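## Task

Remove the yellow sponge from the closet and set it down on the desk. The robot must not topple or finish leaning, or the task fails. The sponge must rest on the desk on its own at the end, not be held there by the robot.

## Robot and tools

ROBOT. A LinearBot: an omnidirectional wheeled base with a column about 1.75 m high. A carriage slides along the column (lift_m, 0 to 1 m of travel) and carries two identical six-joint arms, left and right, each ending in a two-finger gripper. Arm bases sit roughly 0.57 m + lift_m above the floor; carriage parts extend about 0.15 m beneath them. A hand reaches about 0.78 m from its shoulder but only about 0.38 m below its arm base. The hand is about 0.16 m long, 0.1 m wide (0.14 m opened). Parked arm joints 1 to 6: 0, 0.05, 0.05, 1.45, 0, 0; parked, the robot spans about 0.95 m by 0.7 m.

FRAMES. Base frame: origin on the floor below the base centre, x forward, y left, z up. left_hand and right_hand readings are in this frame, each the midpoint between that gripper's pads; quat_wxyz rotates base axes into hand axes (hand z along the fingers, fingers open along hand y; a hand pointing straight up with joints 1, 5, 6 at 0 reads (1, 0, 0, 0)). Odometry frame is the base frame as it was at scene start; base_odometry counts wheel rotation only, so slip looks like travel; heading is positive leftward, -3.142 to 3.142.

execute_actions. Argument actions: a list holding one action or none (empty just reports state and images). An action may contain base, joints, or both; their motions begin together. base takes exactly one key, a relative offset from where the base last measured itself: translate_m (metres, forward positive, -2 to 2), strafe_m (metres, left positive, -2 to 2), or rotate_rad (radians, counter-clockwise/left positive, -6.3 to 6.3). joints is a dictionary of absolute targets by name: lift_m 0 to 1; for each side (left_ and right_): joint1_rad -2.617 to 3.054 (arm swing about vertical, 0 ahead, positive left); joint2_rad 0 to 3.141 (shoulder: 0 upper arm level backward, 1.57 vertical, 3.14 level forward); joint3_rad 0 to 3.141 (elbow: 0 folded, 3.14 straight); joint4_rad -1.57 to 1.57 (wrist pitch, positive lifts fingertips); joint5_rad -1.57 to 1.57 (wrist yaw, positive swings fingertips to the RIGHT, opposite to joint 1); joint6_rad -2.094 to 2.094 (roll about finger axis, positive clockwise viewed from forearm); gripper_m 0 to 0.093 (pad gap in metres). Joints not named may keep driving to earlier targets. Unknown keys or out-of-range values reject the whole call with no motion. Argument cameras: list from carriage_camera, left_wrist_camera, right_wrist_camera, all; omitted/null/["all"] gives every camera, [] none.

wait: seconds, 0 to 10; commands nothing, returns state and images. zoom_image: camera plus region [x0, y0, x1, y1] in pixels of that camera's latest full image (origin top-left, at most 504 by 504). read_manual: section, only "licences"; no motion. finished_scene: scene, the integer number of the scene being ended; irreversible, reports success. Finish only once the object sits stably by itself. Answering without any tool call ends everything.

RESULTS. base_status and joint_status tell how each commanded motion ended: done (for the base, wheels turned the full amount even if slipping; a 1 to 2 mm move can fall short yet say done); off_target (resting away from target, maybe still pushing; normal for a gripper holding something); contact_stop or time_out (target dropped, holds where it stopped); joint command not followed / not_followed (a self-collision check withheld that arm's targets, usually with a cause line; the gripper still moves; withheld targets may be retried on later actions). If a result reports a stop, later motion calls in the same reply are skipped. on_its_own covers what was not commanded; held at there means the held target, not the position. motor_effort gives percent of maximum, positive toward larger joint values, peak in brackets; readings carry sizable fixed and random error. A lift effort that keeps falling while lowering means a hand or load is resting on something. drive_wheels larger at rest than after a free drive means the base is still pressing. JOINT TORQUES list each arm joint's total drive output, nonzero even in free air. ARM HIT means an arm struck the robot hard. MOTOR HOT warns from 75 °C; at 90 °C the arm stops for 10 s, at 100 °C the arm goes limp and falls (OVER-TEMPERATURE FAULT; affected keys show limit_stop_at_motor_heat, resend targets). Outstretched arms heat quickly even unloaded, and the robot keeps holding the last command while you think.

CAUTIONS. The base halts on hard wheel pushing or arm displacement, but arms are unwatched during turns and often when arm joints are commanded; it may roll about 0.3 m after an arm touch. After being blocked, back off about 0.2 m the way you came (or turn back), twice if still pressed. The column can hit a table edge the base slips under; reversing into such an edge can tip the robot. Arms and grippers never stop on contact and spring to targets once freed. Hand readings drift at long reach; a level hand sags 10 to 17 cm under 1 kg. Grip force is about 45 to 60 N per pad. Never let the arms collide or press on each other. To free withheld arms, move one clear first, then the other in a later action. Tipping is likeliest with carriage high, arms extended, loads carried, pulling, or abrupt stops; only images reveal a lean. Avoid drops, slams and hard pushes; loose objects may occasionally be nudged by outside disturbances.

Each tool is called after "Request:" as a command line: name --argument value for each argument, lists and objects as JSON in quotes; but a table of rows of numbers goes row by row, as --pt "numbers of a row", without its own name.

## Session

Request:
execute_actions --actions '[]'

Scene clock: 0.00 s.
Joint torques (N m, as the arm reports them, + toward a larger angle): no reading
base_odometry: x=+0.000 y=+0.000 heading=+0.000 (m, m, rad; odometry frame)
base_status: not commanded
joint_positions: lift_m=+0.300 left_joint1_rad=-0.004 left_joint2_rad=+0.055 left_joint3_rad=+0.054 left_joint4_rad=+1.461 left_joint5_rad=-0.052 left_joint6_rad=-0.062 left_gripper_m=+0.094 right_joint1_rad=+0.012 right_joint2_rad=+0.041 right_joint3_rad=+0.040 right_joint4_rad=+1.402 right_joint5_rad=-0.005 right_joint6_rad=+0.002 right_gripper_m=+0.095
joint_status: not commanded
motor_effort: lift_m=+25 drive_wheels=+2 (%)
left_hand: x=+0.2996 y=+0.3567 z=+1.2995 quat_wxyz=(+0.998, -0.028, +0.055, -0.031) (m; base frame)
right_hand: x=+0.3135 y=-0.3465 z=+1.2940 quat_wxyz=(+0.996, -0.003, +0.085, +0.007) (m; base frame)
pictures: carriage_camera, left_wrist_camera, right_wrist_camera
Images, in order (width x height): carriage_camera 504x504, left_wrist_camera 504x504, right_wrist_camera 504x504.

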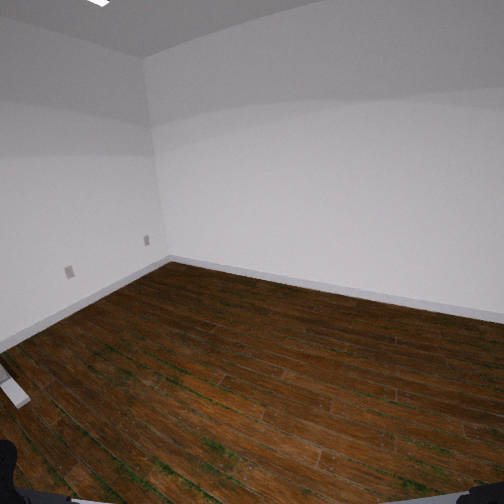

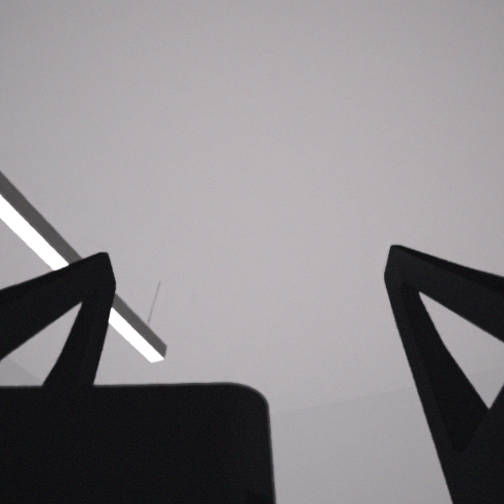

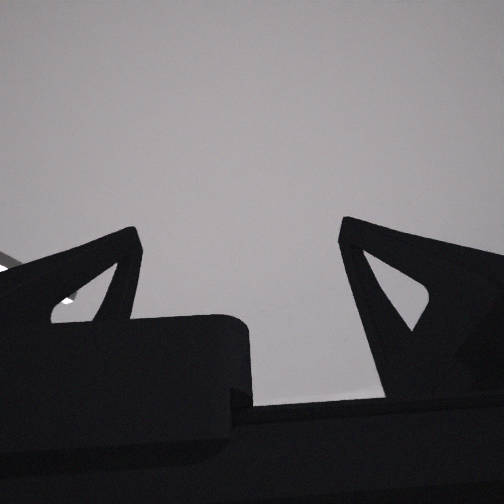

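Request:
execute_actions --actions '[{"base":{"rotate_rad":1.5}}]' --cameras '["carriage_camera"]'

Scene clock: 3.50 s.
Joint torques (N m, as the arm reports them, + toward a larger angle): left_arm=[0.   3.5  6.95 0.01 0.03 0.14] | right_arm=[ 0.09  4.38  6.35  0.02 -0.08 -0.09]
base_odometry: x=+0.000 y=+0.000 heading=+1.500 (m, m, rad; odometry frame)
base_status: done
joint_positions: lift_m=+0.300 left_joint1_rad=-0.004 left_joint2_rad=+0.055 left_joint3_rad=+0.054 left_joint4_rad=+1.459 left_joint5_rad=-0.052 left_joint6_rad=-0.062 left_gripper_m=+0.094 right_joint1_rad=+0.012 right_joint2_rad=+0.041 right_joint3_rad=+0.040 right_joint4_rad=+1.401 right_joint5_rad=-0.005 right_joint6_rad=+0.002 right_gripper_m=+0.095
joint_status: not commanded
motor_effort: lift_m=+25(24) drive_wheels=+5(13) (%)
left_hand: x=+0.3001 y=+0.3567 z=+1.2995 quat_wxyz=(+0.998, -0.028, +0.056, -0.031) (m; base frame)
right_hand: x=+0.3136 y=-0.3465 z=+1.2940 quat_wxyz=(+0.996, -0.003, +0.085, +0.007) (m; base frame)
pictures: carriage_camera
Images, in order (width x height): carriage_camera 504x504.

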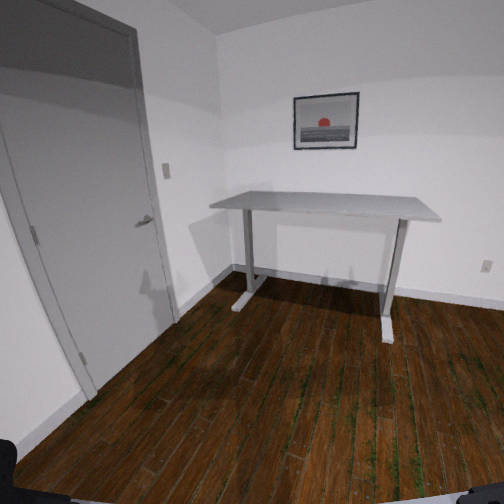

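Request:
execute_actions --actions '[{"base":{"rotate_rad":1.6}}]' --cameras '["carriage_camera"]'

Request:
execute_actions --actions '[{"base":{"rotate_rad":1.6}}]' --cameras '["carriage_camera"]'

Scene clock: 7.27 s.
Joint torques (N m, as the arm reports them, + toward a larger angle): left_arm=[0.   3.49 6.97 0.03 0.03 0.14] | right_arm=[ 0.02  4.34  6.3   0.01 -0.1  -0.07]
base_odometry: x=+0.000 y=+0.000 heading=+3.099 (m, m, rad; odometry frame)
base_status: done
joint_positions: lift_m=+0.300 left_joint1_rad=-0.004 left_joint2_rad=+0.055 left_joint3_rad=+0.054 left_joint4_rad=+1.458 left_joint5_rad=-0.052 left_joint6_rad=-0.062 left_gripper_m=+0.094 right_joint1_rad=+0.012 right_joint2_rad=+0.041 right_joint3_rad=+0.040 right_joint4_rad=+1.401 right_joint5_rad=-0.005 right_joint6_rad=+0.002 right_gripper_m=+0.095
joint_status: not commanded
motor_effort: lift_m=+24(25) drive_wheels=+5(15) (%)
left_hand: x=+0.3002 y=+0.3567 z=+1.2995 quat_wxyz=(+0.998, -0.028, +0.056, -0.031) (m; base frame)
right_hand: x=+0.3137 y=-0.3465 z=+1.2940 quat_wxyz=(+0.996, -0.003, +0.085, +0.007) (m; base frame)
pictures: carriage_camera
Images, in order (width x height): carriage_camera 504x504.

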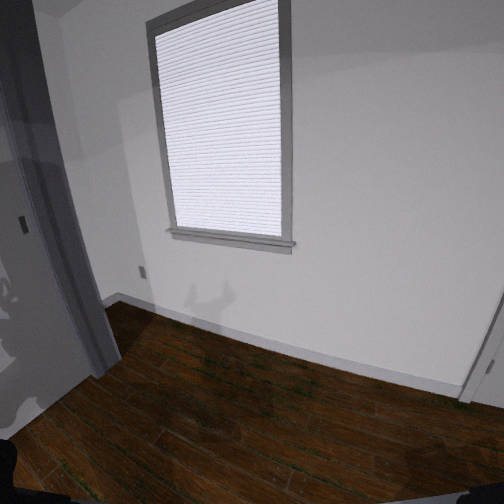

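Scene clock: 10.40 s.
Joint torques (N m, as the arm reports them, + toward a larger angle): left_arm=[0.   3.5  6.98 0.   0.03 0.13] | right_arm=[ 0.03  4.33  6.32  0.02 -0.11 -0.1 ]
base_odometry: x=+0.000 y=+0.000 heading=-1.584 (m, m, rad; odometry frame)
base_status: done
joint_positions: lift_m=+0.300 left_joint1_rad=-0.004 left_joint2_rad=+0.055 left_joint3_rad=+0.054 left_joint4_rad=+1.458 left_joint5_rad=-0.052 left_joint6_rad=-0.062 left_gripper_m=+0.094 right_joint1_rad=+0.012 right_joint2_rad=+0.041 right_joint3_rad=+0.040 right_joint4_rad=+1.400 right_joint5_rad=-0.005 right_joint6_rad=+0.002 right_gripper_m=+0.095
joint_status: not commanded
motor_effort: lift_m=+25(24) drive_wheels=+5(13) (%)
left_hand: x=+0.3002 y=+0.3567 z=+1.2995 quat_wxyz=(+0.998, -0.028, +0.056, -0.031) (m; base frame)
right_hand: x=+0.3139 y=-0.3465 z=+1.2940 quat_wxyz=(+0.996, -0.003, +0.086, +0.007) (m; base frame)
pictures: carriage_camera
Images, in order (width x height): carriage_camera 504x504.

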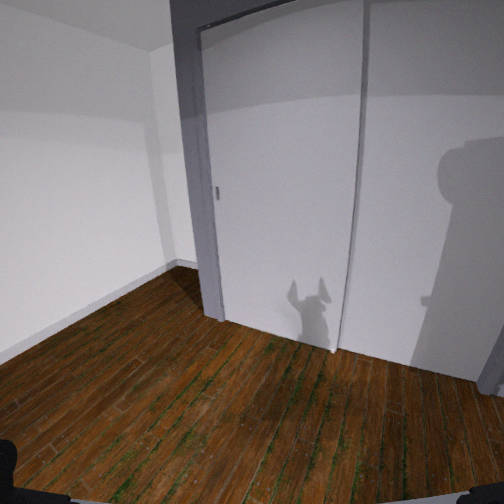

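Request:
execute_actions --actions '[{"base":{"rotate_rad":-0.44}}]' --cameras '["carriage_camera"]'

Scene clock: 14.47 s.
Joint torques (N m, as the arm reports them, + toward a larger angle): left_arm=[0.   3.5  6.93 0.01 0.03 0.13] | right_arm=[ 0.02  4.31  6.24  0.02 -0.1  -0.08]
base_odometry: x=+0.000 y=+0.000 heading=-2.023 (m, m, rad; odometry frame)
base_status: done
joint_positions: lift_m=+0.300 left_joint1_rad=-0.004 left_joint2_rad=+0.055 left_joint3_rad=+0.054 left_joint4_rad=+1.459 left_joint5_rad=-0.052 left_joint6_rad=-0.062 left_gripper_m=+0.094 right_joint1_rad=+0.012 right_joint2_rad=+0.041 right_joint3_rad=+0.040 right_joint4_rad=+1.400 right_joint5_rad=-0.005 right_joint6_rad=+0.002 right_gripper_m=+0.095
joint_status: not commanded
motor_effort: lift_m=+24(25) drive_wheels=-9(9) (%)
left_hand: x=+0.3001 y=+0.3567 z=+1.2995 quat_wxyz=(+0.998, -0.028, +0.056, -0.031) (m; base frame)
right_hand: x=+0.3139 y=-0.3465 z=+1.2940 quat_wxyz=(+0.996, -0.003, +0.086, +0.007) (m; base frame)
pictures: carriage_camera
Images, in order (width x height): carriage_camera 504x504.

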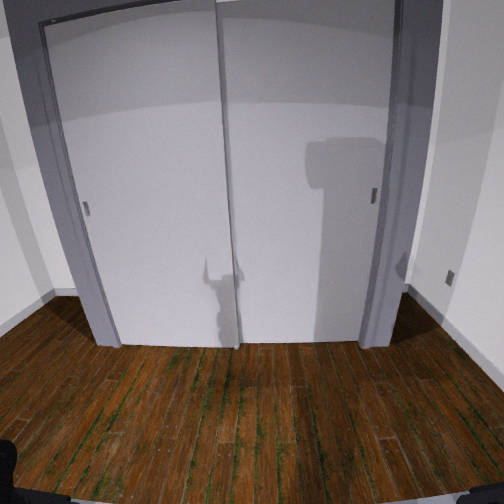

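Request:
zoom_image --camera "carriage_camera" --region '[340, 160, 420, 240]'

Request:
zoom_image --camera "carriage_camera" --region '[190, 290, 280, 370]'

Request:
zoom_image --camera "carriage_camera" --region '[50, 170, 130, 250]'

Region (340, 160, 420, 240) of carriage_camera's 504x504 image, scaled by 6.300, with more detail than that image has.

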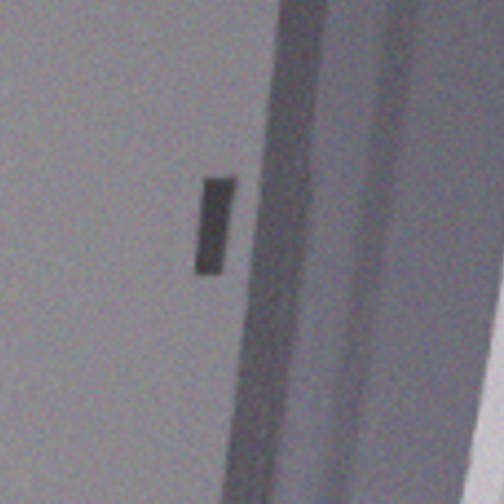

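Region (190, 290, 280, 370) of carriage_camera's 504x504 image, scaled by 5.600, with more detail than that image has.

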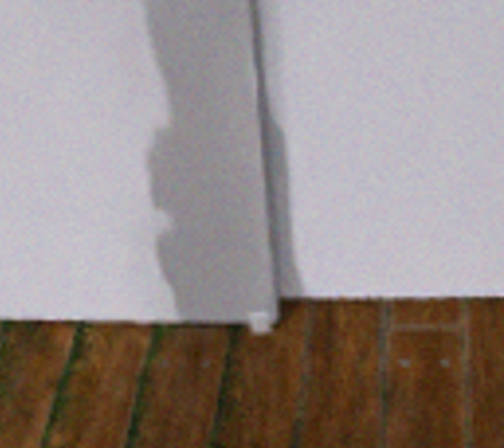

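Region (50, 170, 130, 250) of carriage_camera's 504x504 image, scaled by 6.300, with more detail than that image has.

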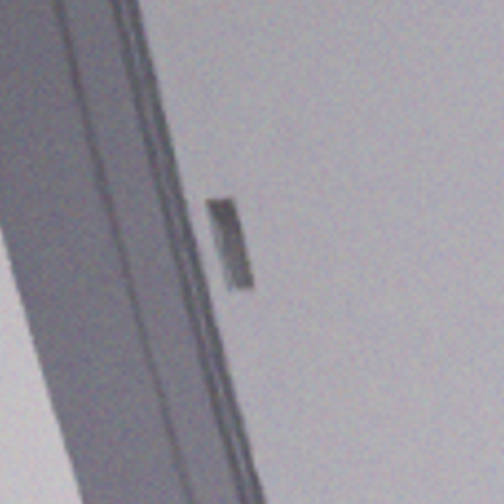

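Request:
execute_actions --actions '[{"base":{"strafe_m":1.365},"joints":{"right_joint2_rad":1.6,"right_joint3_rad":0.51,"right_joint4_rad":1.09,"right_gripper_m":0}}]' --cameras '["carriage_camera"]'

Request:
execute_actions --actions '[{"base":{"translate_m":0.65}}]' --cameras '["carriage_camera","right_wrist_camera"]'

Scene clock: 25.63 s.
Joint torques (N m, as the arm reports them, + toward a larger angle): left_arm=[0.01 3.51 6.94 0.   0.03 0.14] | right_arm=[-0.01 -4.89  6.59  2.06 -0.11 -0.1 ]
base_odometry: x=+1.228 y=-0.595 heading=-2.022 (m, m, rad; odometry frame)
base_status: done
joint_positions: lift_m=+0.300 left_joint1_rad=-0.004 left_joint2_rad=+0.055 left_joint3_rad=+0.054 left_joint4_rad=+1.460 left_joint5_rad=-0.052 left_joint6_rad=-0.062 left_gripper_m=+0.094 right_joint1_rad=+0.012 right_joint2_rad=+1.587 right_joint3_rad=+0.509 right_joint4_rad=+1.093 right_joint5_rad=-0.005 right_joint6_rad=+0.002 right_gripper_m=+0.001
joint_status: all done
motor_effort: lift_m=+24(25) drive_wheels=+6(18) (%)
left_hand: x=+0.2999 y=+0.3567 z=+1.2995 quat_wxyz=(+0.998, -0.028, +0.056, -0.031) (m; base frame)
right_hand: x=+0.7094 y=-0.3419 z=+1.0615 quat_wxyz=(+0.712, -0.005, +0.702, +0.007) (m; base frame)
pictures: carriage_camera
camera_calibration (this result's frames):
carriage_camera: T_world_to_cam=[[0.00273822, -0.999144, -0.0412728, 0.056029], [-0.347834, 0.0377441, -0.936796, 1.26216], [0.937552, 0.0169213, -0.347433, 0.275123], [0, 0, 0, 1]] pos_world=[0.180928, 0.00368634, 1.28029]
Images, in order (width x height): carriage_camera 504x504.

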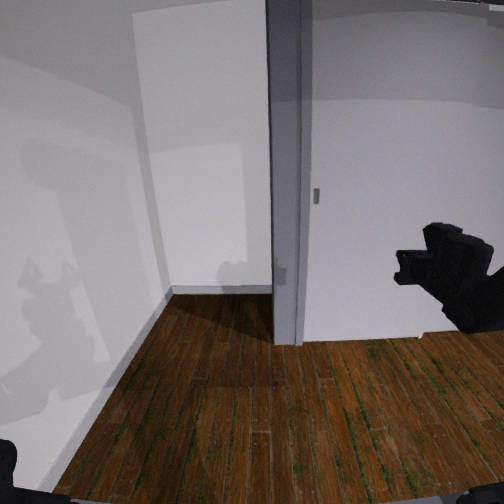

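Scene clock: 29.13 s.
Joint torques (N m, as the arm reports them, + toward a larger angle): left_arm=[ 0.01  3.49  6.91 -0.01  0.03  0.13] | right_arm=[ 0.   -4.88  6.57  2.06 -0.11 -0.08]
base_odometry: x=+0.945 y=-1.180 heading=-2.022 (m, m, rad; odometry frame)
base_status: done
joint_positions: lift_m=+0.300 left_joint1_rad=-0.004 left_joint2_rad=+0.055 left_joint3_rad=+0.054 left_joint4_rad=+1.460 left_joint5_rad=-0.052 left_joint6_rad=-0.062 left_gripper_m=+0.094 right_joint1_rad=+0.012 right_joint2_rad=+1.587 right_joint3_rad=+0.509 right_joint4_rad=+1.093 right_joint5_rad=-0.005 right_joint6_rad=+0.002 right_gripper_m=+0.001
joint_status: not commanded
motor_effort: lift_m=+24(24) drive_wheels=-5(12) (%)
left_hand: x=+0.2998 y=+0.3567 z=+1.2995 quat_wxyz=(+0.998, -0.028, +0.056, -0.031) (m; base frame)
right_hand: x=+0.7094 y=-0.3419 z=+1.0616 quat_wxyz=(+0.713, -0.005, +0.702, +0.007) (m; base frame)
pictures: carriage_camera, right_wrist_camera
camera_calibration (this result's frames):
carriage_camera: T_world_to_cam=[[0.00273822, -0.999144, -0.0412728, 0.056029], [-0.347834, 0.0377441, -0.936796, 1.26216], [0.937552, 0.0169213, -0.347433, 0.275123], [0, 0, 0, 1]] pos_world=[0.180928, 0.00368634, 1.28029]
right_wrist_camera: T_world_to_cam=[[-0.0400546, -0.998842, -0.0266394, -0.287151], [-0.615393, 0.0456647, -0.786896, 1.284], [0.787202, -0.0151251, -0.61651, 0.209457], [0, 0, 0, 1]] pos_world=[0.613775, -0.342284, 1.13185]
Images, in order (width x height): carriage_camera 504x504, right_wrist_camera 504x504.

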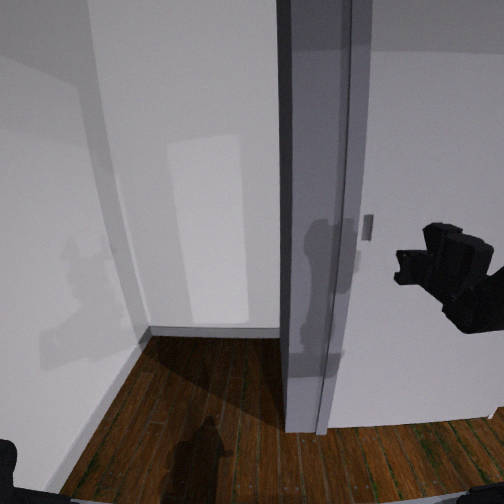

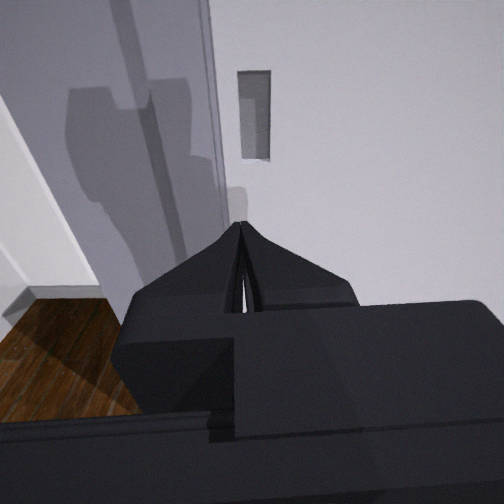

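Request:
execute_actions --actions '[{"base":{"translate_m":0.17},"joints":{"right_joint1_rad":-0.03}}]' --cameras '["carriage_camera","right_wrist_camera"]'

Scene clock: 32.60 s.
Joint torques (N m, as the arm reports them, + toward a larger angle): left_arm=[ 0.01  3.51  6.96 -0.01  0.03  0.13] | right_arm=[-0.38 -4.9   6.62  2.06 -0.11 -0.1 ]
base_odometry: x=+0.871 y=-1.333 heading=-2.021 (m, m, rad; odometry frame)
base_status: done
joint_positions: lift_m=+0.300 left_joint1_rad=-0.004 left_joint2_rad=+0.055 left_joint3_rad=+0.054 left_joint4_rad=+1.460 left_joint5_rad=-0.052 left_joint6_rad=-0.062 left_gripper_m=+0.094 right_joint1_rad=-0.024 right_joint2_rad=+1.587 right_joint3_rad=+0.509 right_joint4_rad=+1.094 right_joint5_rad=-0.005 right_joint6_rad=+0.002 right_gripper_m=+0.001
joint_status: all done
motor_effort: lift_m=+24(25) drive_wheels=-4(12) (%)
left_hand: x=+0.2998 y=+0.3567 z=+1.2995 quat_wxyz=(+0.998, -0.028, +0.056, -0.031) (m; base frame)
right_hand: x=+0.7093 y=-0.3576 z=+1.0617 quat_wxyz=(+0.713, +0.007, +0.701, -0.006) (m; base frame)
pictures: carriage_camera, right_wrist_camera
camera_calibration (this result's frames):
carriage_camera: T_world_to_cam=[[0.00273822, -0.999144, -0.0412728, 0.056029], [-0.347834, 0.0377441, -0.936796, 1.26216], [0.937552, 0.0169213, -0.347433, 0.275123], [0, 0, 0, 1]] pos_world=[0.180928, 0.00368634, 1.28029]
right_wrist_camera: T_world_to_cam=[[-0.0758282, -0.996764, -0.0266592, -0.276729], [-0.61306, 0.0676906, -0.787131, 1.29122], [0.786389, -0.043343, -0.61621, 0.199497], [0, 0, 0, 1]] pos_world=[0.613728, -0.35459, 1.13191]
Images, in order (width x height): carriage_camera 504x504, right_wrist_camera 504x504.

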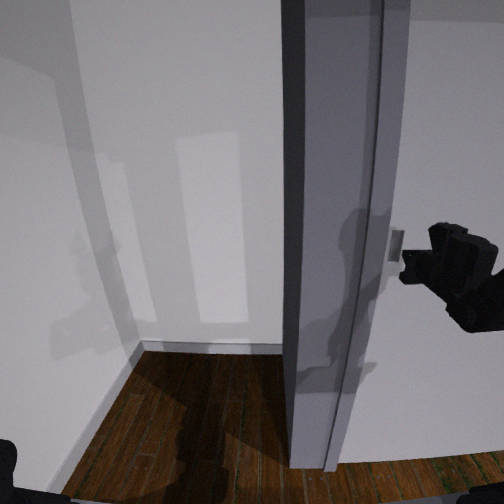

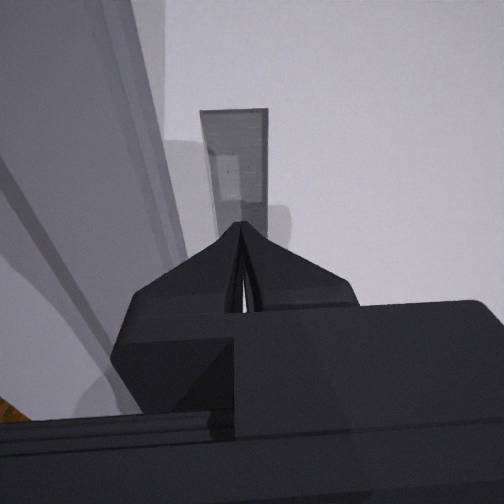

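Request:
execute_actions --actions '[{"base":{"translate_m":0.042},"joints":{"lift_m":0.308}}]' --cameras '["carriage_camera","right_wrist_camera"]'

Request:
zoom_image --camera "carriage_camera" --region '[360, 210, 460, 310]'

Scene clock: 34.97 s.
Joint torques (N m, as the arm reports them, + toward a larger angle): left_arm=[0.02 3.51 6.95 0.   0.03 0.14] | right_arm=[-0.3  -4.93  6.54  1.98 -0.1  -0.09]
base_odometry: x=+0.853 y=-1.371 heading=-2.021 (m, m, rad; odometry frame)
base_status: done
joint_positions: lift_m=+0.308 left_joint1_rad=-0.004 left_joint2_rad=+0.055 left_joint3_rad=+0.054 left_joint4_rad=+1.459 left_joint5_rad=-0.052 left_joint6_rad=-0.062 left_gripper_m=+0.094 right_joint1_rad=-0.024 right_joint2_rad=+1.587 right_joint3_rad=+0.509 right_joint4_rad=+1.099 right_joint5_rad=-0.005 right_joint6_rad=+0.002 right_gripper_m=+0.001
joint_status: all done
motor_effort: lift_m=+27(30) drive_wheels=-4(11) (%)
left_hand: x=+0.3001 y=+0.3567 z=+1.3075 quat_wxyz=(+0.998, -0.028, +0.056, -0.031) (m; base frame)
right_hand: x=+0.7094 y=-0.3576 z=+1.0706 quat_wxyz=(+0.714, +0.007, +0.700, -0.006) (m; base frame)
pictures: carriage_camera, right_wrist_camera
camera_calibration (this result's frames):
carriage_camera: T_world_to_cam=[[0.00273822, -0.999144, -0.0412728, 0.05636], [-0.347834, 0.0377441, -0.936796, 1.26968], [0.937552, 0.0169213, -0.347433, 0.27791], [0, 0, 0, 1]] pos_world=[0.180928, 0.00368634, 1.28831]
right_wrist_camera: T_world_to_cam=[[-0.0757159, -0.996767, -0.0268765, -0.276337], [-0.609753, 0.067611, -0.789703, 1.29864], [0.788967, -0.043405, -0.612901, 0.199569], [0, 0, 0, 1]] pos_world=[0.613475, -0.354584, 1.14043]
Images, in order (width x height): carriage_camera 504x504, right_wrist_camera 504x504.

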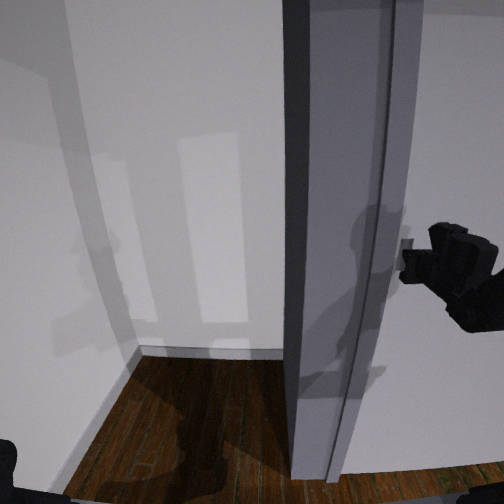

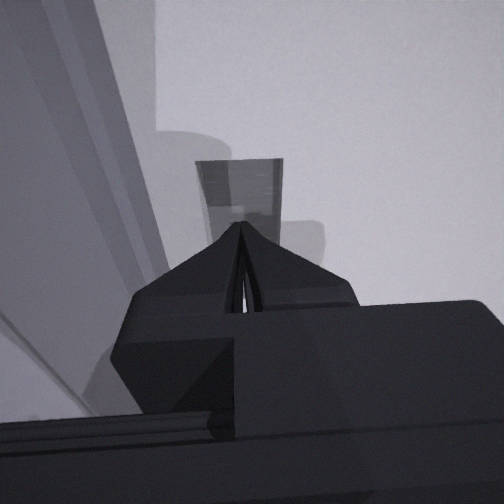

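Region (360, 210, 460, 310) of carriage_camera's 504x504 image, scaled by 5.040, with more detail than that image has.

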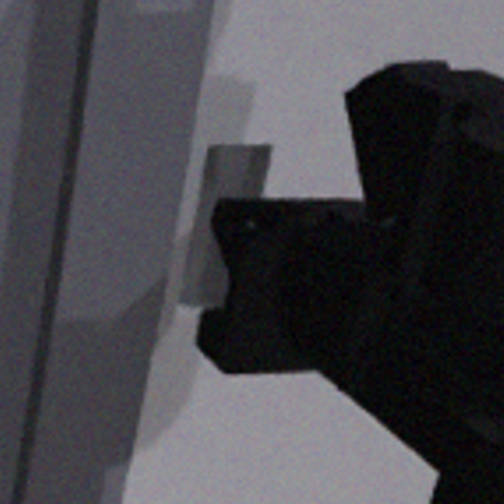

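Request:
execute_actions --actions '[{"base":{"translate_m":0.014}}]' --cameras '["right_wrist_camera"]'

Request:
execute_actions --actions '[{"base":{"strafe_m":-0.1},"joints":{"right_joint1_rad":-0.04}}]' --cameras '["carriage_camera","right_wrist_camera"]'

Scene clock: 36.50 s.
Joint torques (N m, as the arm reports them, + toward a larger angle): left_arm=[ 0.02  3.52  6.97 -0.01  0.03  0.13] | right_arm=[-0.38 -4.8   8.1   1.66 -0.11 -0.1 ]
base_odometry: x=+0.847 y=-1.384 heading=-2.020 (m, m, rad; odometry frame)
base_status: done
joint_positions: lift_m=+0.308 left_joint1_rad=-0.004 left_joint2_rad=+0.055 left_joint3_rad=+0.054 left_joint4_rad=+1.460 left_joint5_rad=-0.052 left_joint6_rad=-0.062 left_gripper_m=+0.094 right_joint1_rad=-0.024 right_joint2_rad=+1.587 right_joint3_rad=+0.486 right_joint4_rad=+1.134 right_joint5_rad=-0.005 right_joint6_rad=+0.002 right_gripper_m=+0.001
joint_status: not commanded
motor_effort: lift_m=+27(27) drive_wheels=+6(14) (%)
left_hand: x=+0.2998 y=+0.3567 z=+1.3075 quat_wxyz=(+0.998, -0.028, +0.056, -0.031) (m; base frame)
right_hand: x=+0.7049 y=-0.3576 z=+1.0698 quat_wxyz=(+0.718, +0.007, +0.696, -0.006) (m; base frame)
pictures: right_wrist_camera
camera_calibration (this result's frames):
right_wrist_camera: T_world_to_cam=[[-0.0757641, -0.996746, -0.0275181, -0.275925], [-0.600044, 0.0676167, -0.797104, 1.29638], [0.796371, -0.0438798, -0.603215, 0.186807], [0, 0, 0, 1]] pos_world=[0.608215, -0.354487, 1.13844]
Images, in order (width x height): right_wrist_camera 504x504.

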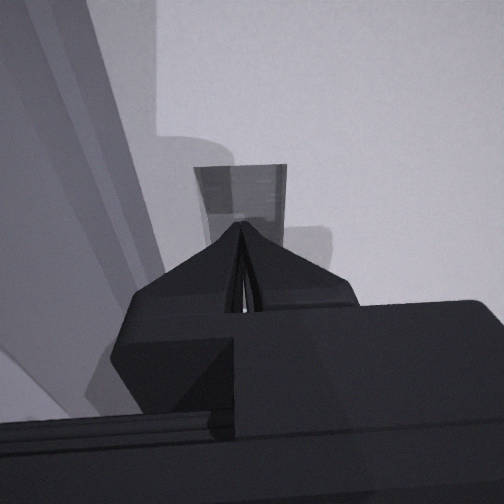

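Scene clock: 38.13 s.
Joint torques (N m, as the arm reports them, + toward a larger angle): left_arm=[ 0.01  3.5   6.95 -0.02  0.03  0.13] | right_arm=[-2.11 -4.7   8.83  1.63  1.15 -0.08]
base_odometry: x=+0.757 y=-1.341 heading=-2.020 (m, m, rad; odometry frame)
base_status: done
joint_positions: lift_m=+0.308 left_joint1_rad=-0.004 left_joint2_rad=+0.055 left_joint3_rad=+0.054 left_joint4_rad=+1.460 left_joint5_rad=-0.052 left_joint6_rad=-0.062 left_gripper_m=+0.094 right_joint1_rad=-0.005 right_joint2_rad=+1.587 right_joint3_rad=+0.476 right_joint4_rad=+1.138 right_joint5_rad=-0.128 right_joint6_rad=+0.002 right_gripper_m=+0.001
joint_status: right_joint1_rad off_target (ended at -0.005, target -0.040)
motor_effort: lift_m=+27(27) drive_wheels=+1(12) (%)
left_hand: x=+0.2998 y=+0.3567 z=+1.3075 quat_wxyz=(+0.998, -0.028, +0.056, -0.031) (m; base frame)
right_hand: x=+0.7020 y=-0.3282 z=+1.0669 quat_wxyz=(+0.715, -0.044, +0.696, +0.043) (m; base frame)
pictures: carriage_camera, right_wrist_camera
camera_calibration (this result's frames):
carriage_camera: T_world_to_cam=[[0.00273822, -0.999144, -0.0412728, 0.05636], [-0.347834, 0.0377441, -0.936796, 1.26968], [0.937552, 0.0169213, -0.347433, 0.27791], [0, 0, 0, 1]] pos_world=[0.180928, 0.00368634, 1.28831]
right_wrist_camera: T_world_to_cam=[[0.0661661, -0.997522, -0.023926, -0.35072], [-0.60764, -0.0212623, -0.793928, 1.26306], [0.791451, 0.0670695, -0.607541, 0.233204], [0, 0, 0, 1]] pos_world=[0.606123, -0.338636, 1.13607]
Images, in order (width x height): carriage_camera 504x504, right_wrist_camera 504x504.

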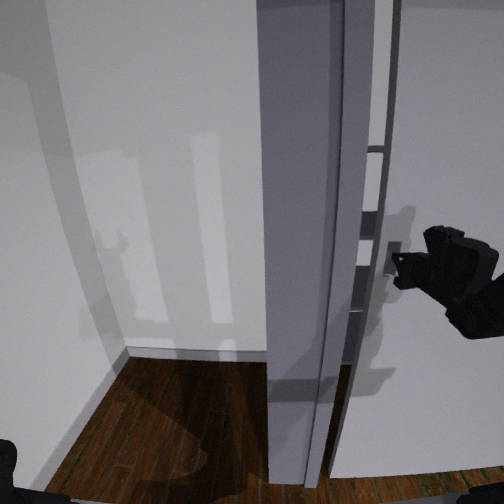

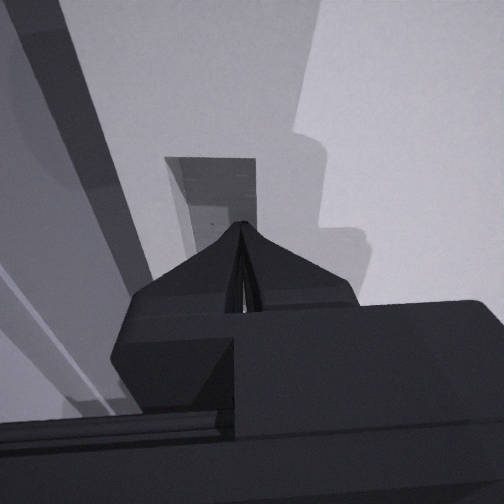

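Request:
execute_actions --actions '[{"base":{"strafe_m":-0.3},"joints":{"right_joint1_rad":-0.05,"right_joint5_rad":0.1,"right_joint3_rad":0.485,"right_joint4_rad":1.12}}]' --cameras '["carriage_camera","right_wrist_camera"]'

Scene clock: 41.13 s.
Joint torques (N m, as the arm reports them, + toward a larger angle): left_arm=[-0.01  3.51  6.94 -0.02  0.03  0.13] | right_arm=[-3.96 -3.01 11.25  1.23  2.15 -0.09]
base_odometry: x=+0.487 y=-1.211 heading=-2.020 (m, m, rad; odometry frame)
base_status: done
joint_positions: lift_m=+0.308 left_joint1_rad=-0.004 left_joint2_rad=+0.055 left_joint3_rad=+0.054 left_joint4_rad=+1.460 left_joint5_rad=-0.052 left_joint6_rad=-0.062 left_gripper_m=+0.094 right_joint1_rad=+0.013 right_joint2_rad=+1.570 right_joint3_rad=+0.412 right_joint4_rad=+1.210 right_joint5_rad=-0.130 right_joint6_rad=+0.002 right_gripper_m=+0.001
joint_status: right_joint1_rad off_target (ended at +0.012, target -0.050); right_joint3_rad off_target (ended at +0.412, target +0.485); right_joint4_rad off_target (ended at +1.211, target +1.120); right_joint5_rad off_target (ended at -0.130, target +0.100)
motor_effort: lift_m=+27(27) drive_wheels=+2(9) (%)
left_hand: x=+0.2998 y=+0.3567 z=+1.3075 quat_wxyz=(+0.998, -0.028, +0.056, -0.031) (m; base frame)
right_hand: x=+0.6875 y=-0.3204 z=+1.0657 quat_wxyz=(+0.724, -0.051, +0.687, +0.050) (m; base frame)
pictures: carriage_camera, right_wrist_camera
camera_calibration (this result's frames):
carriage_camera: T_world_to_cam=[[0.00273822, -0.999144, -0.0412728, 0.05636], [-0.347834, 0.0377441, -0.936796, 1.26968], [0.937552, 0.0169213, -0.347433, 0.27791], [0, 0, 0, 1]] pos_world=[0.180928, 0.00368634, 1.28831]
right_wrist_camera: T_world_to_cam=[[0.0861453, -0.996039, -0.0220109, -0.357297], [-0.586625, -0.032854, -0.809192, 1.25164], [0.805264, 0.0826203, -0.587132, 0.217177], [0, 0, 0, 1]] pos_world=[0.59014, -0.332704, 1.13247]
Images, in order (width x height): carriage_camera 504x504, right_wrist_camera 504x504.

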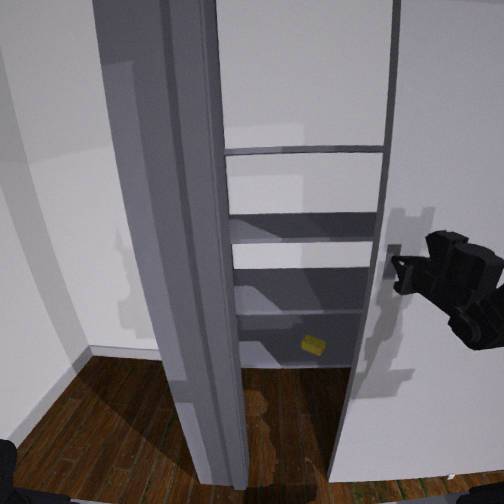

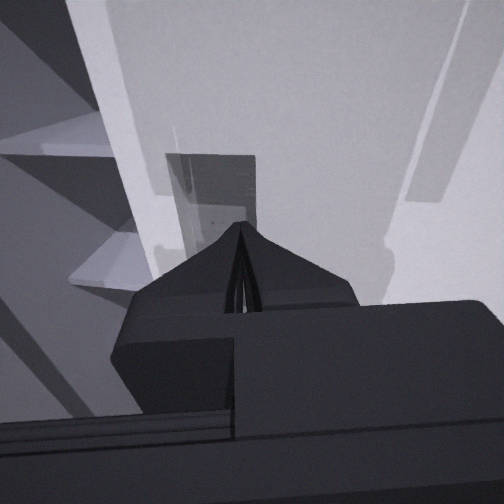

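Request:
execute_actions --actions '[{"base":{"rotate_rad":-0.04}}]' --cameras '[]'

Request:
execute_actions --actions '[{"base":{"strafe_m":-0.35},"joints":{"right_joint1_rad":-0.05}}]' --cameras '["carriage_camera","right_wrist_camera"]'

Scene clock: 43.20 s.
Joint torques (N m, as the arm reports them, + toward a larger angle): left_arm=[ 0.01  3.51  6.94 -0.01  0.03  0.13] | right_arm=[-1.43 -3.23  8.73  1.84  0.42 -0.08]
base_odometry: x=+0.487 y=-1.211 heading=-2.059 (m, m, rad; odometry frame)
base_status: done
joint_positions: lift_m=+0.308 left_joint1_rad=-0.004 left_joint2_rad=+0.055 left_joint3_rad=+0.054 left_joint4_rad=+1.460 left_joint5_rad=-0.052 left_joint6_rad=-0.062 left_gripper_m=+0.094 right_joint1_rad=-0.026 right_joint2_rad=+1.570 right_joint3_rad=+0.451 right_joint4_rad=+1.149 right_joint5_rad=+0.047 right_joint6_rad=+0.002 right_gripper_m=+0.001
joint_status: not commanded
on_its_own: right_joint1_rad moved -0.039 toward your old target -0.050; right_joint4_rad moved -0.062 to your old target +1.120; right_joint5_rad moved +0.177 toward your old target +0.100
motor_effort: lift_m=+27(27) drive_wheels=-5(15) (%)
left_hand: x=+0.2998 y=+0.3567 z=+1.3075 quat_wxyz=(+0.998, -0.028, +0.056, -0.031) (m; base frame)
right_hand: x=+0.6966 y=-0.3673 z=+1.0663 quat_wxyz=(+0.717, +0.027, +0.696, -0.025) (m; base frame)
pictures: none
No camera images: the call's "cameras" was empty. Leave "cameras" out to get every camera's image.

Scene clock: 44.60 s.
Joint torques (N m, as the arm reports them, + toward a larger angle): left_arm=[0.01 3.51 7.02 0.   0.01 0.13] | right_arm=[-1.82 -3.23  8.76  1.84  0.55 -0.07]
base_odometry: x=+0.450 y=-1.191 heading=-2.062 (m, m, rad; odometry frame)
base_status: strafe_m contact_stop (by the wheels' count: -0.042 of -0.350)
joint_positions: lift_m=+0.308 left_joint1_rad=-0.004 left_joint2_rad=+0.055 left_joint3_rad=+0.054 left_joint4_rad=+1.460 left_joint5_rad=-0.050 left_joint6_rad=-0.062 left_gripper_m=+0.094 right_joint1_rad=-0.021 right_joint2_rad=+1.570 right_joint3_rad=+0.452 right_joint4_rad=+1.146 right_joint5_rad=+0.035 right_joint6_rad=+0.000 right_gripper_m=+0.001
joint_status: right_joint1_rad off_target (ended at -0.021, target -0.050)
motor_effort: lift_m=+27(27) drive_wheels=+6(22) (%)
left_hand: x=+0.2999 y=+0.3564 z=+1.3075 quat_wxyz=(+0.998, -0.027, +0.056, -0.031) (m; base frame)
right_hand: x=+0.6970 y=-0.3630 z=+1.0659 quat_wxyz=(+0.716, +0.020, +0.697, -0.020) (m; base frame)
pictures: carriage_camera, right_wrist_camera
camera_calibration (this result's frames):
carriage_camera: T_world_to_cam=[[0.00273822, -0.999144, -0.0412728, 0.05636], [-0.347834, 0.0377441, -0.936796, 1.26968], [0.937552, 0.0169213, -0.347433, 0.27791], [0, 0, 0, 1]] pos_world=[0.180928, 0.00368634, 1.28831]
right_wrist_camera: T_world_to_cam=[[-0.11275, -0.993261, -0.0268158, -0.255811], [-0.601101, 0.0896735, -0.794126, 1.29443], [0.79118, -0.0734187, -0.607161, 0.187638], [0, 0, 0, 1]] pos_world=[0.600786, -0.356387, 1.13501]
Images, in order (width x height): carriage_camera 504x504, right_wrist_camera 504x504.

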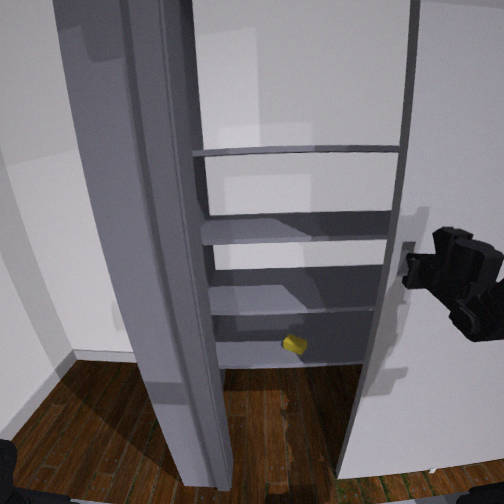

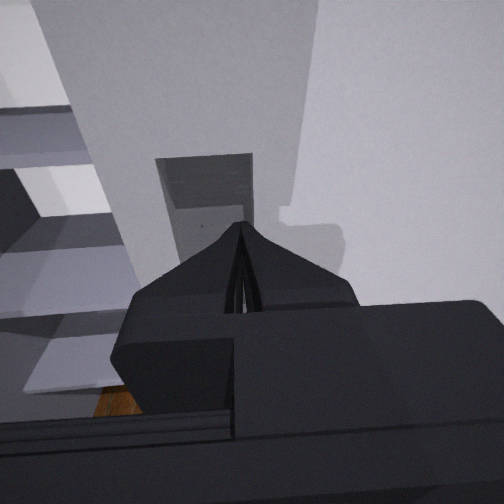

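Spurious stop (caster swivel); continue.

Request:
execute_actions --actions '[{"base":{"strafe_m":-0.28},"joints":{"right_joint1_rad":-0.05}}]' --cameras '["carriage_camera","right_wrist_camera"]'

Request:
zoom_image --camera "carriage_camera" --region '[150, 260, 330, 400]'

Scene clock: 46.57 s.
Joint torques (N m, as the arm reports them, + toward a larger angle): left_arm=[-0.01  3.49  6.95  0.01  0.    0.13] | right_arm=[-1.17 -3.27  8.53  1.87  0.26 -0.07]
base_odometry: x=+0.413 y=-1.171 heading=-2.065 (m, m, rad; odometry frame)
base_status: strafe_m contact_stop (by the wheels' count: -0.042 of -0.280)
joint_positions: lift_m=+0.308 left_joint1_rad=-0.004 left_joint2_rad=+0.055 left_joint3_rad=+0.054 left_joint4_rad=+1.460 left_joint5_rad=-0.049 left_joint6_rad=-0.062 left_gripper_m=+0.094 right_joint1_rad=-0.031 right_joint2_rad=+1.570 right_joint3_rad=+0.453 right_joint4_rad=+1.141 right_joint5_rad=+0.062 right_joint6_rad=+0.000 right_gripper_m=+0.001
joint_status: all done
on_its_own: right_joint5_rad moved +0.027 toward your old target +0.100
motor_effort: lift_m=+27(27) drive_wheels=+4(19) (%)
left_hand: x=+0.2999 y=+0.3562 z=+1.3076 quat_wxyz=(+0.998, -0.026, +0.056, -0.031) (m; base frame)
right_hand: x=+0.6968 y=-0.3717 z=+1.0654 quat_wxyz=(+0.715, +0.033, +0.698, -0.033) (m; base frame)
pictures: carriage_camera, right_wrist_camera
camera_calibration (this result's frames):
carriage_camera: T_world_to_cam=[[0.00273822, -0.999144, -0.0412728, 0.05636], [-0.347834, 0.0377441, -0.936796, 1.26968], [0.937552, 0.0169213, -0.347433, 0.27791], [0, 0, 0, 1]] pos_world=[0.180928, 0.00368634, 1.28831]
right_wrist_camera: T_world_to_cam=[[-0.149103, -0.988446, -0.027242, -0.236834], [-0.599507, 0.112274, -0.792456, 1.30025], [0.786359, -0.101826, -0.609321, 0.182026], [0, 0, 0, 1]] pos_world=[0.601059, -0.361547, 1.13485]
Images, in order (width x height): carriage_camera 504x504, right_wrist_camera 504x504.

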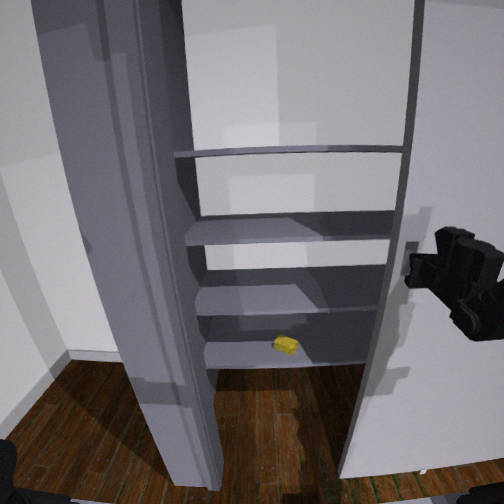

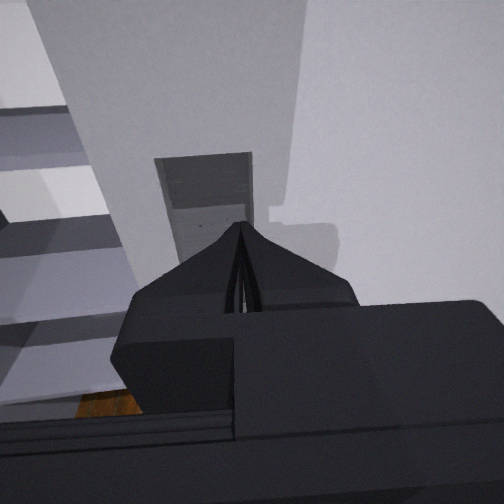

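Region (150, 260, 330, 400) of carriage_camera's 504x504 image, scaled by 2.800, with more detail than that image has.

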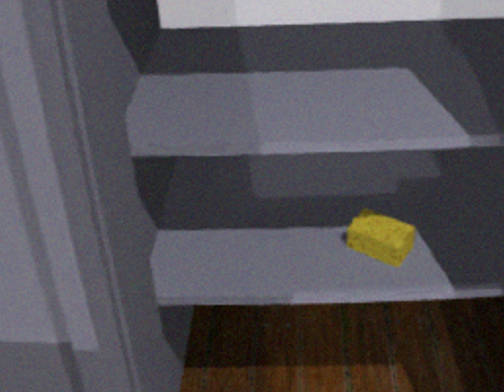

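Request:
execute_actions --actions '[{"base":{"strafe_m":-0.22},"joints":{"right_joint1_rad":-0.07,"right_joint5_rad":0.12}}]' --cameras '["carriage_camera"]'

Request:
zoom_image --camera "carriage_camera" --region '[190, 300, 290, 380]'

Scene clock: 49.50 s.
Joint torques (N m, as the arm reports them, + toward a larger angle): left_arm=[ 0.03  3.54  6.94 -0.01 -0.01  0.13] | right_arm=[-0.09 -3.3   8.21  1.91 -0.18 -0.06]
base_odometry: x=+0.219 y=-1.066 heading=-2.065 (m, m, rad; odometry frame)
base_status: done
joint_positions: lift_m=+0.308 left_joint1_rad=-0.004 left_joint2_rad=+0.055 left_joint3_rad=+0.054 left_joint4_rad=+1.460 left_joint5_rad=-0.049 left_joint6_rad=-0.062 left_gripper_m=+0.094 right_joint1_rad=-0.065 right_joint2_rad=+1.570 right_joint3_rad=+0.459 right_joint4_rad=+1.136 right_joint5_rad=+0.127 right_joint6_rad=+0.000 right_gripper_m=+0.001
joint_status: all done
motor_effort: lift_m=+27(27) drive_wheels=-6(17) (%)
left_hand: x=+0.2999 y=+0.3562 z=+1.3076 quat_wxyz=(+0.998, -0.026, +0.056, -0.031) (m; base frame)
right_hand: x=+0.6950 y=-0.3974 z=+1.0665 quat_wxyz=(+0.713, +0.068, +0.695, -0.068) (m; base frame)
pictures: carriage_camera
camera_calibration (this result's frames):
carriage_camera: T_world_to_cam=[[0.00273822, -0.999144, -0.0412728, 0.05636], [-0.347834, 0.0377441, -0.936796, 1.26968], [0.937552, 0.0169213, -0.347433, 0.27791], [0, 0, 0, 1]] pos_world=[0.180928, 0.00368634, 1.28831]
Images, in order (width x height): carriage_camera 504x504.

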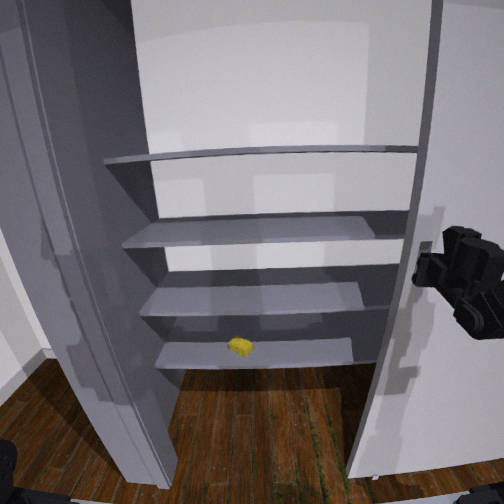

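Region (190, 300, 290, 380) of carriage_camera's 504x504 image, scaled by 5.040, with more detail than that image has; it fills the top 403 rows of this view, and the rest is white.

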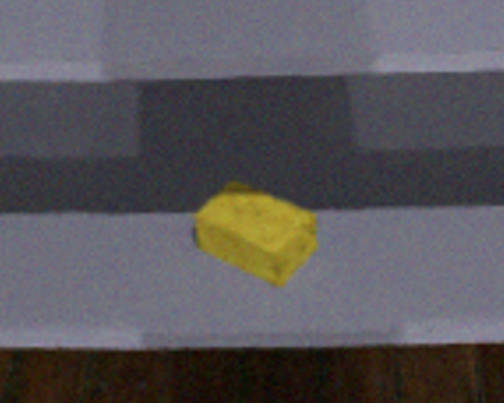

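Request:
execute_actions --actions '[{"base":{"translate_m":-0.04}}]' --cameras '[]'

Request:
execute_actions --actions '[{"base":{"strafe_m":0.15},"joints":{"right_joint1_rad":0.3,"right_joint5_rad":-0.55,"right_joint6_rad":-0.34,"lift_m":0.08}}]' --cameras '["carriage_camera"]'

Request:
execute_actions --actions '[{"base":{"translate_m":0.1},"joints":{"right_joint2_rad":3.0,"right_joint3_rad":1.99,"right_joint4_rad":0.41,"right_gripper_m":0.093}}]' --cameras '["carriage_camera","right_wrist_camera"]'

Scene clock: 56.83 s.
Joint torques (N m, as the arm reports them, + toward a larger angle): left_arm=[ 0.01  3.5   6.97  0.   -0.01  0.13] | right_arm=[-0.26 -3.94  7.53  1.94 -0.17 -0.07]
base_odometry: x=+0.238 y=-1.031 heading=-2.066 (m, m, rad; odometry frame)
base_status: done
joint_positions: lift_m=+0.308 left_joint1_rad=-0.004 left_joint2_rad=+0.055 left_joint3_rad=+0.054 left_joint4_rad=+1.460 left_joint5_rad=-0.049 left_joint6_rad=-0.062 left_gripper_m=+0.094 right_joint1_rad=-0.065 right_joint2_rad=+1.577 right_joint3_rad=+0.468 right_joint4_rad=+1.135 right_joint5_rad=+0.126 right_joint6_rad=+0.000 right_gripper_m=+0.001
joint_status: not commanded
motor_effort: lift_m=+27(27) drive_wheels=-1(6) (%)
left_hand: x=+0.2999 y=+0.3562 z=+1.3076 quat_wxyz=(+0.998, -0.026, +0.056, -0.031) (m; base frame)
right_hand: x=+0.6973 y=-0.3974 z=+1.0669 quat_wxyz=(+0.713, +0.068, +0.695, -0.067) (m; base frame)
pictures: none
No camera images: the call's "cameras" was empty. Leave "cameras" out to get every camera's image.

Scene clock: 58.77 s.
Joint torques (N m, as the arm reports them, + toward a larger angle): left_arm=[ 0.04  3.52  6.93 -0.01  0.    0.13] | right_arm=[ 0.38 -4.35  6.98  1.93 -0.14 -0.15]
base_odometry: x=+0.370 y=-1.102 heading=-2.065 (m, m, rad; odometry frame)
base_status: done
joint_positions: lift_m=+0.080 left_joint1_rad=-0.004 left_joint2_rad=+0.055 left_joint3_rad=+0.054 left_joint4_rad=+1.460 left_joint5_rad=-0.050 left_joint6_rad=-0.062 left_gripper_m=+0.094 right_joint1_rad=+0.294 right_joint2_rad=+1.584 right_joint3_rad=+0.475 right_joint4_rad=+1.124 right_joint5_rad=-0.545 right_joint6_rad=-0.331 right_gripper_m=+0.001
joint_status: all done
motor_effort: lift_m=+21(19) drive_wheels=-2(9) (%)
left_hand: x=+0.2998 y=+0.3563 z=+1.0802 quat_wxyz=(+0.998, -0.026, +0.056, -0.031) (m; base frame)
right_hand: x=+0.6345 y=-0.1445 z=+0.8366 quat_wxyz=(+0.689, -0.390, +0.584, +0.176) (m; base frame)
pictures: carriage_camera
camera_calibration (this result's frames):
carriage_camera: T_world_to_cam=[[0.00273822, -0.999144, -0.0412728, 0.0469759], [-0.347834, 0.0377441, -0.936796, 1.05668], [0.937552, 0.0169213, -0.347433, 0.198915], [0, 0, 0, 1]] pos_world=[0.180928, 0.00368634, 1.06094]
Images, in order (width x height): carriage_camera 504x504.

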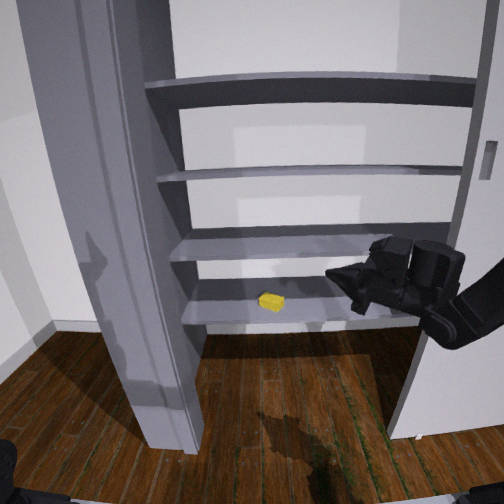

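Scene clock: 60.50 s.
Joint torques (N m, as the arm reports them, + toward a larger angle): left_arm=[0.   3.51 6.93 0.01 0.   0.14] | right_arm=[  0.33 -14.16   7.38   1.76  -0.33  -0.19]
base_odometry: x=+0.323 y=-1.190 heading=-2.065 (m, m, rad; odometry frame)
base_status: done
joint_positions: lift_m=+0.080 left_joint1_rad=-0.004 left_joint2_rad=+0.055 left_joint3_rad=+0.054 left_joint4_rad=+1.459 left_joint5_rad=-0.050 left_joint6_rad=-0.062 left_gripper_m=+0.094 right_joint1_rad=+0.294 right_joint2_rad=+2.984 right_joint3_rad=+1.977 right_joint4_rad=+0.421 right_joint5_rad=-0.546 right_joint6_rad=-0.331 right_gripper_m=+0.093
joint_status: all done
motor_effort: lift_m=+20(21) drive_wheels=-4(14) (%)
left_hand: x=+0.3000 y=+0.3563 z=+1.0802 quat_wxyz=(+0.998, -0.026, +0.056, -0.031) (m; base frame)
right_hand: x=+0.8631 y=-0.0749 z=+0.5060 quat_wxyz=(+0.459, -0.383, +0.768, +0.229) (m; base frame)
pictures: carriage_camera, right_wrist_camera
camera_calibration (this result's frames):
carriage_camera: T_world_to_cam=[[0.00273822, -0.999144, -0.0412728, 0.0469759], [-0.347834, 0.0377441, -0.936796, 1.05668], [0.937552, 0.0169213, -0.347433, 0.198915], [0, 0, 0, 1]] pos_world=[0.180928, 0.00368634, 1.06094]
right_wrist_camera: T_world_to_cam=[[0.759577, -0.6504, 0.00480301, -0.709106], [-0.597863, -0.701091, -0.388627, 0.656671], [0.25613, 0.29232, -0.921383, 0.385655], [0, 0, 0, 1]] pos_world=[0.832442, -0.113551, 0.613942]
Images, in order (width x height): carriage_camera 504x504, right_wrist_camera 504x504.

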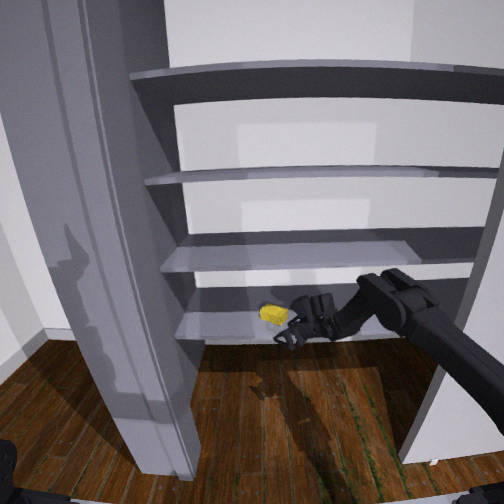

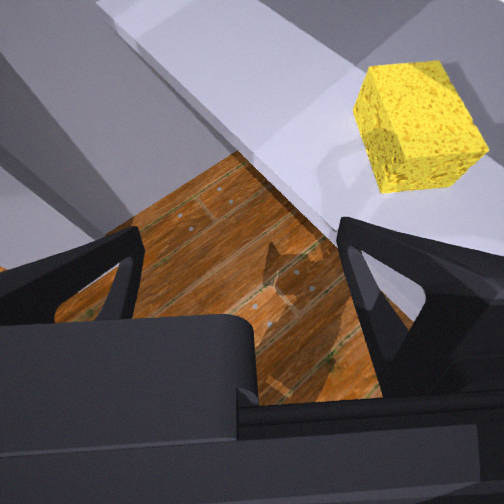

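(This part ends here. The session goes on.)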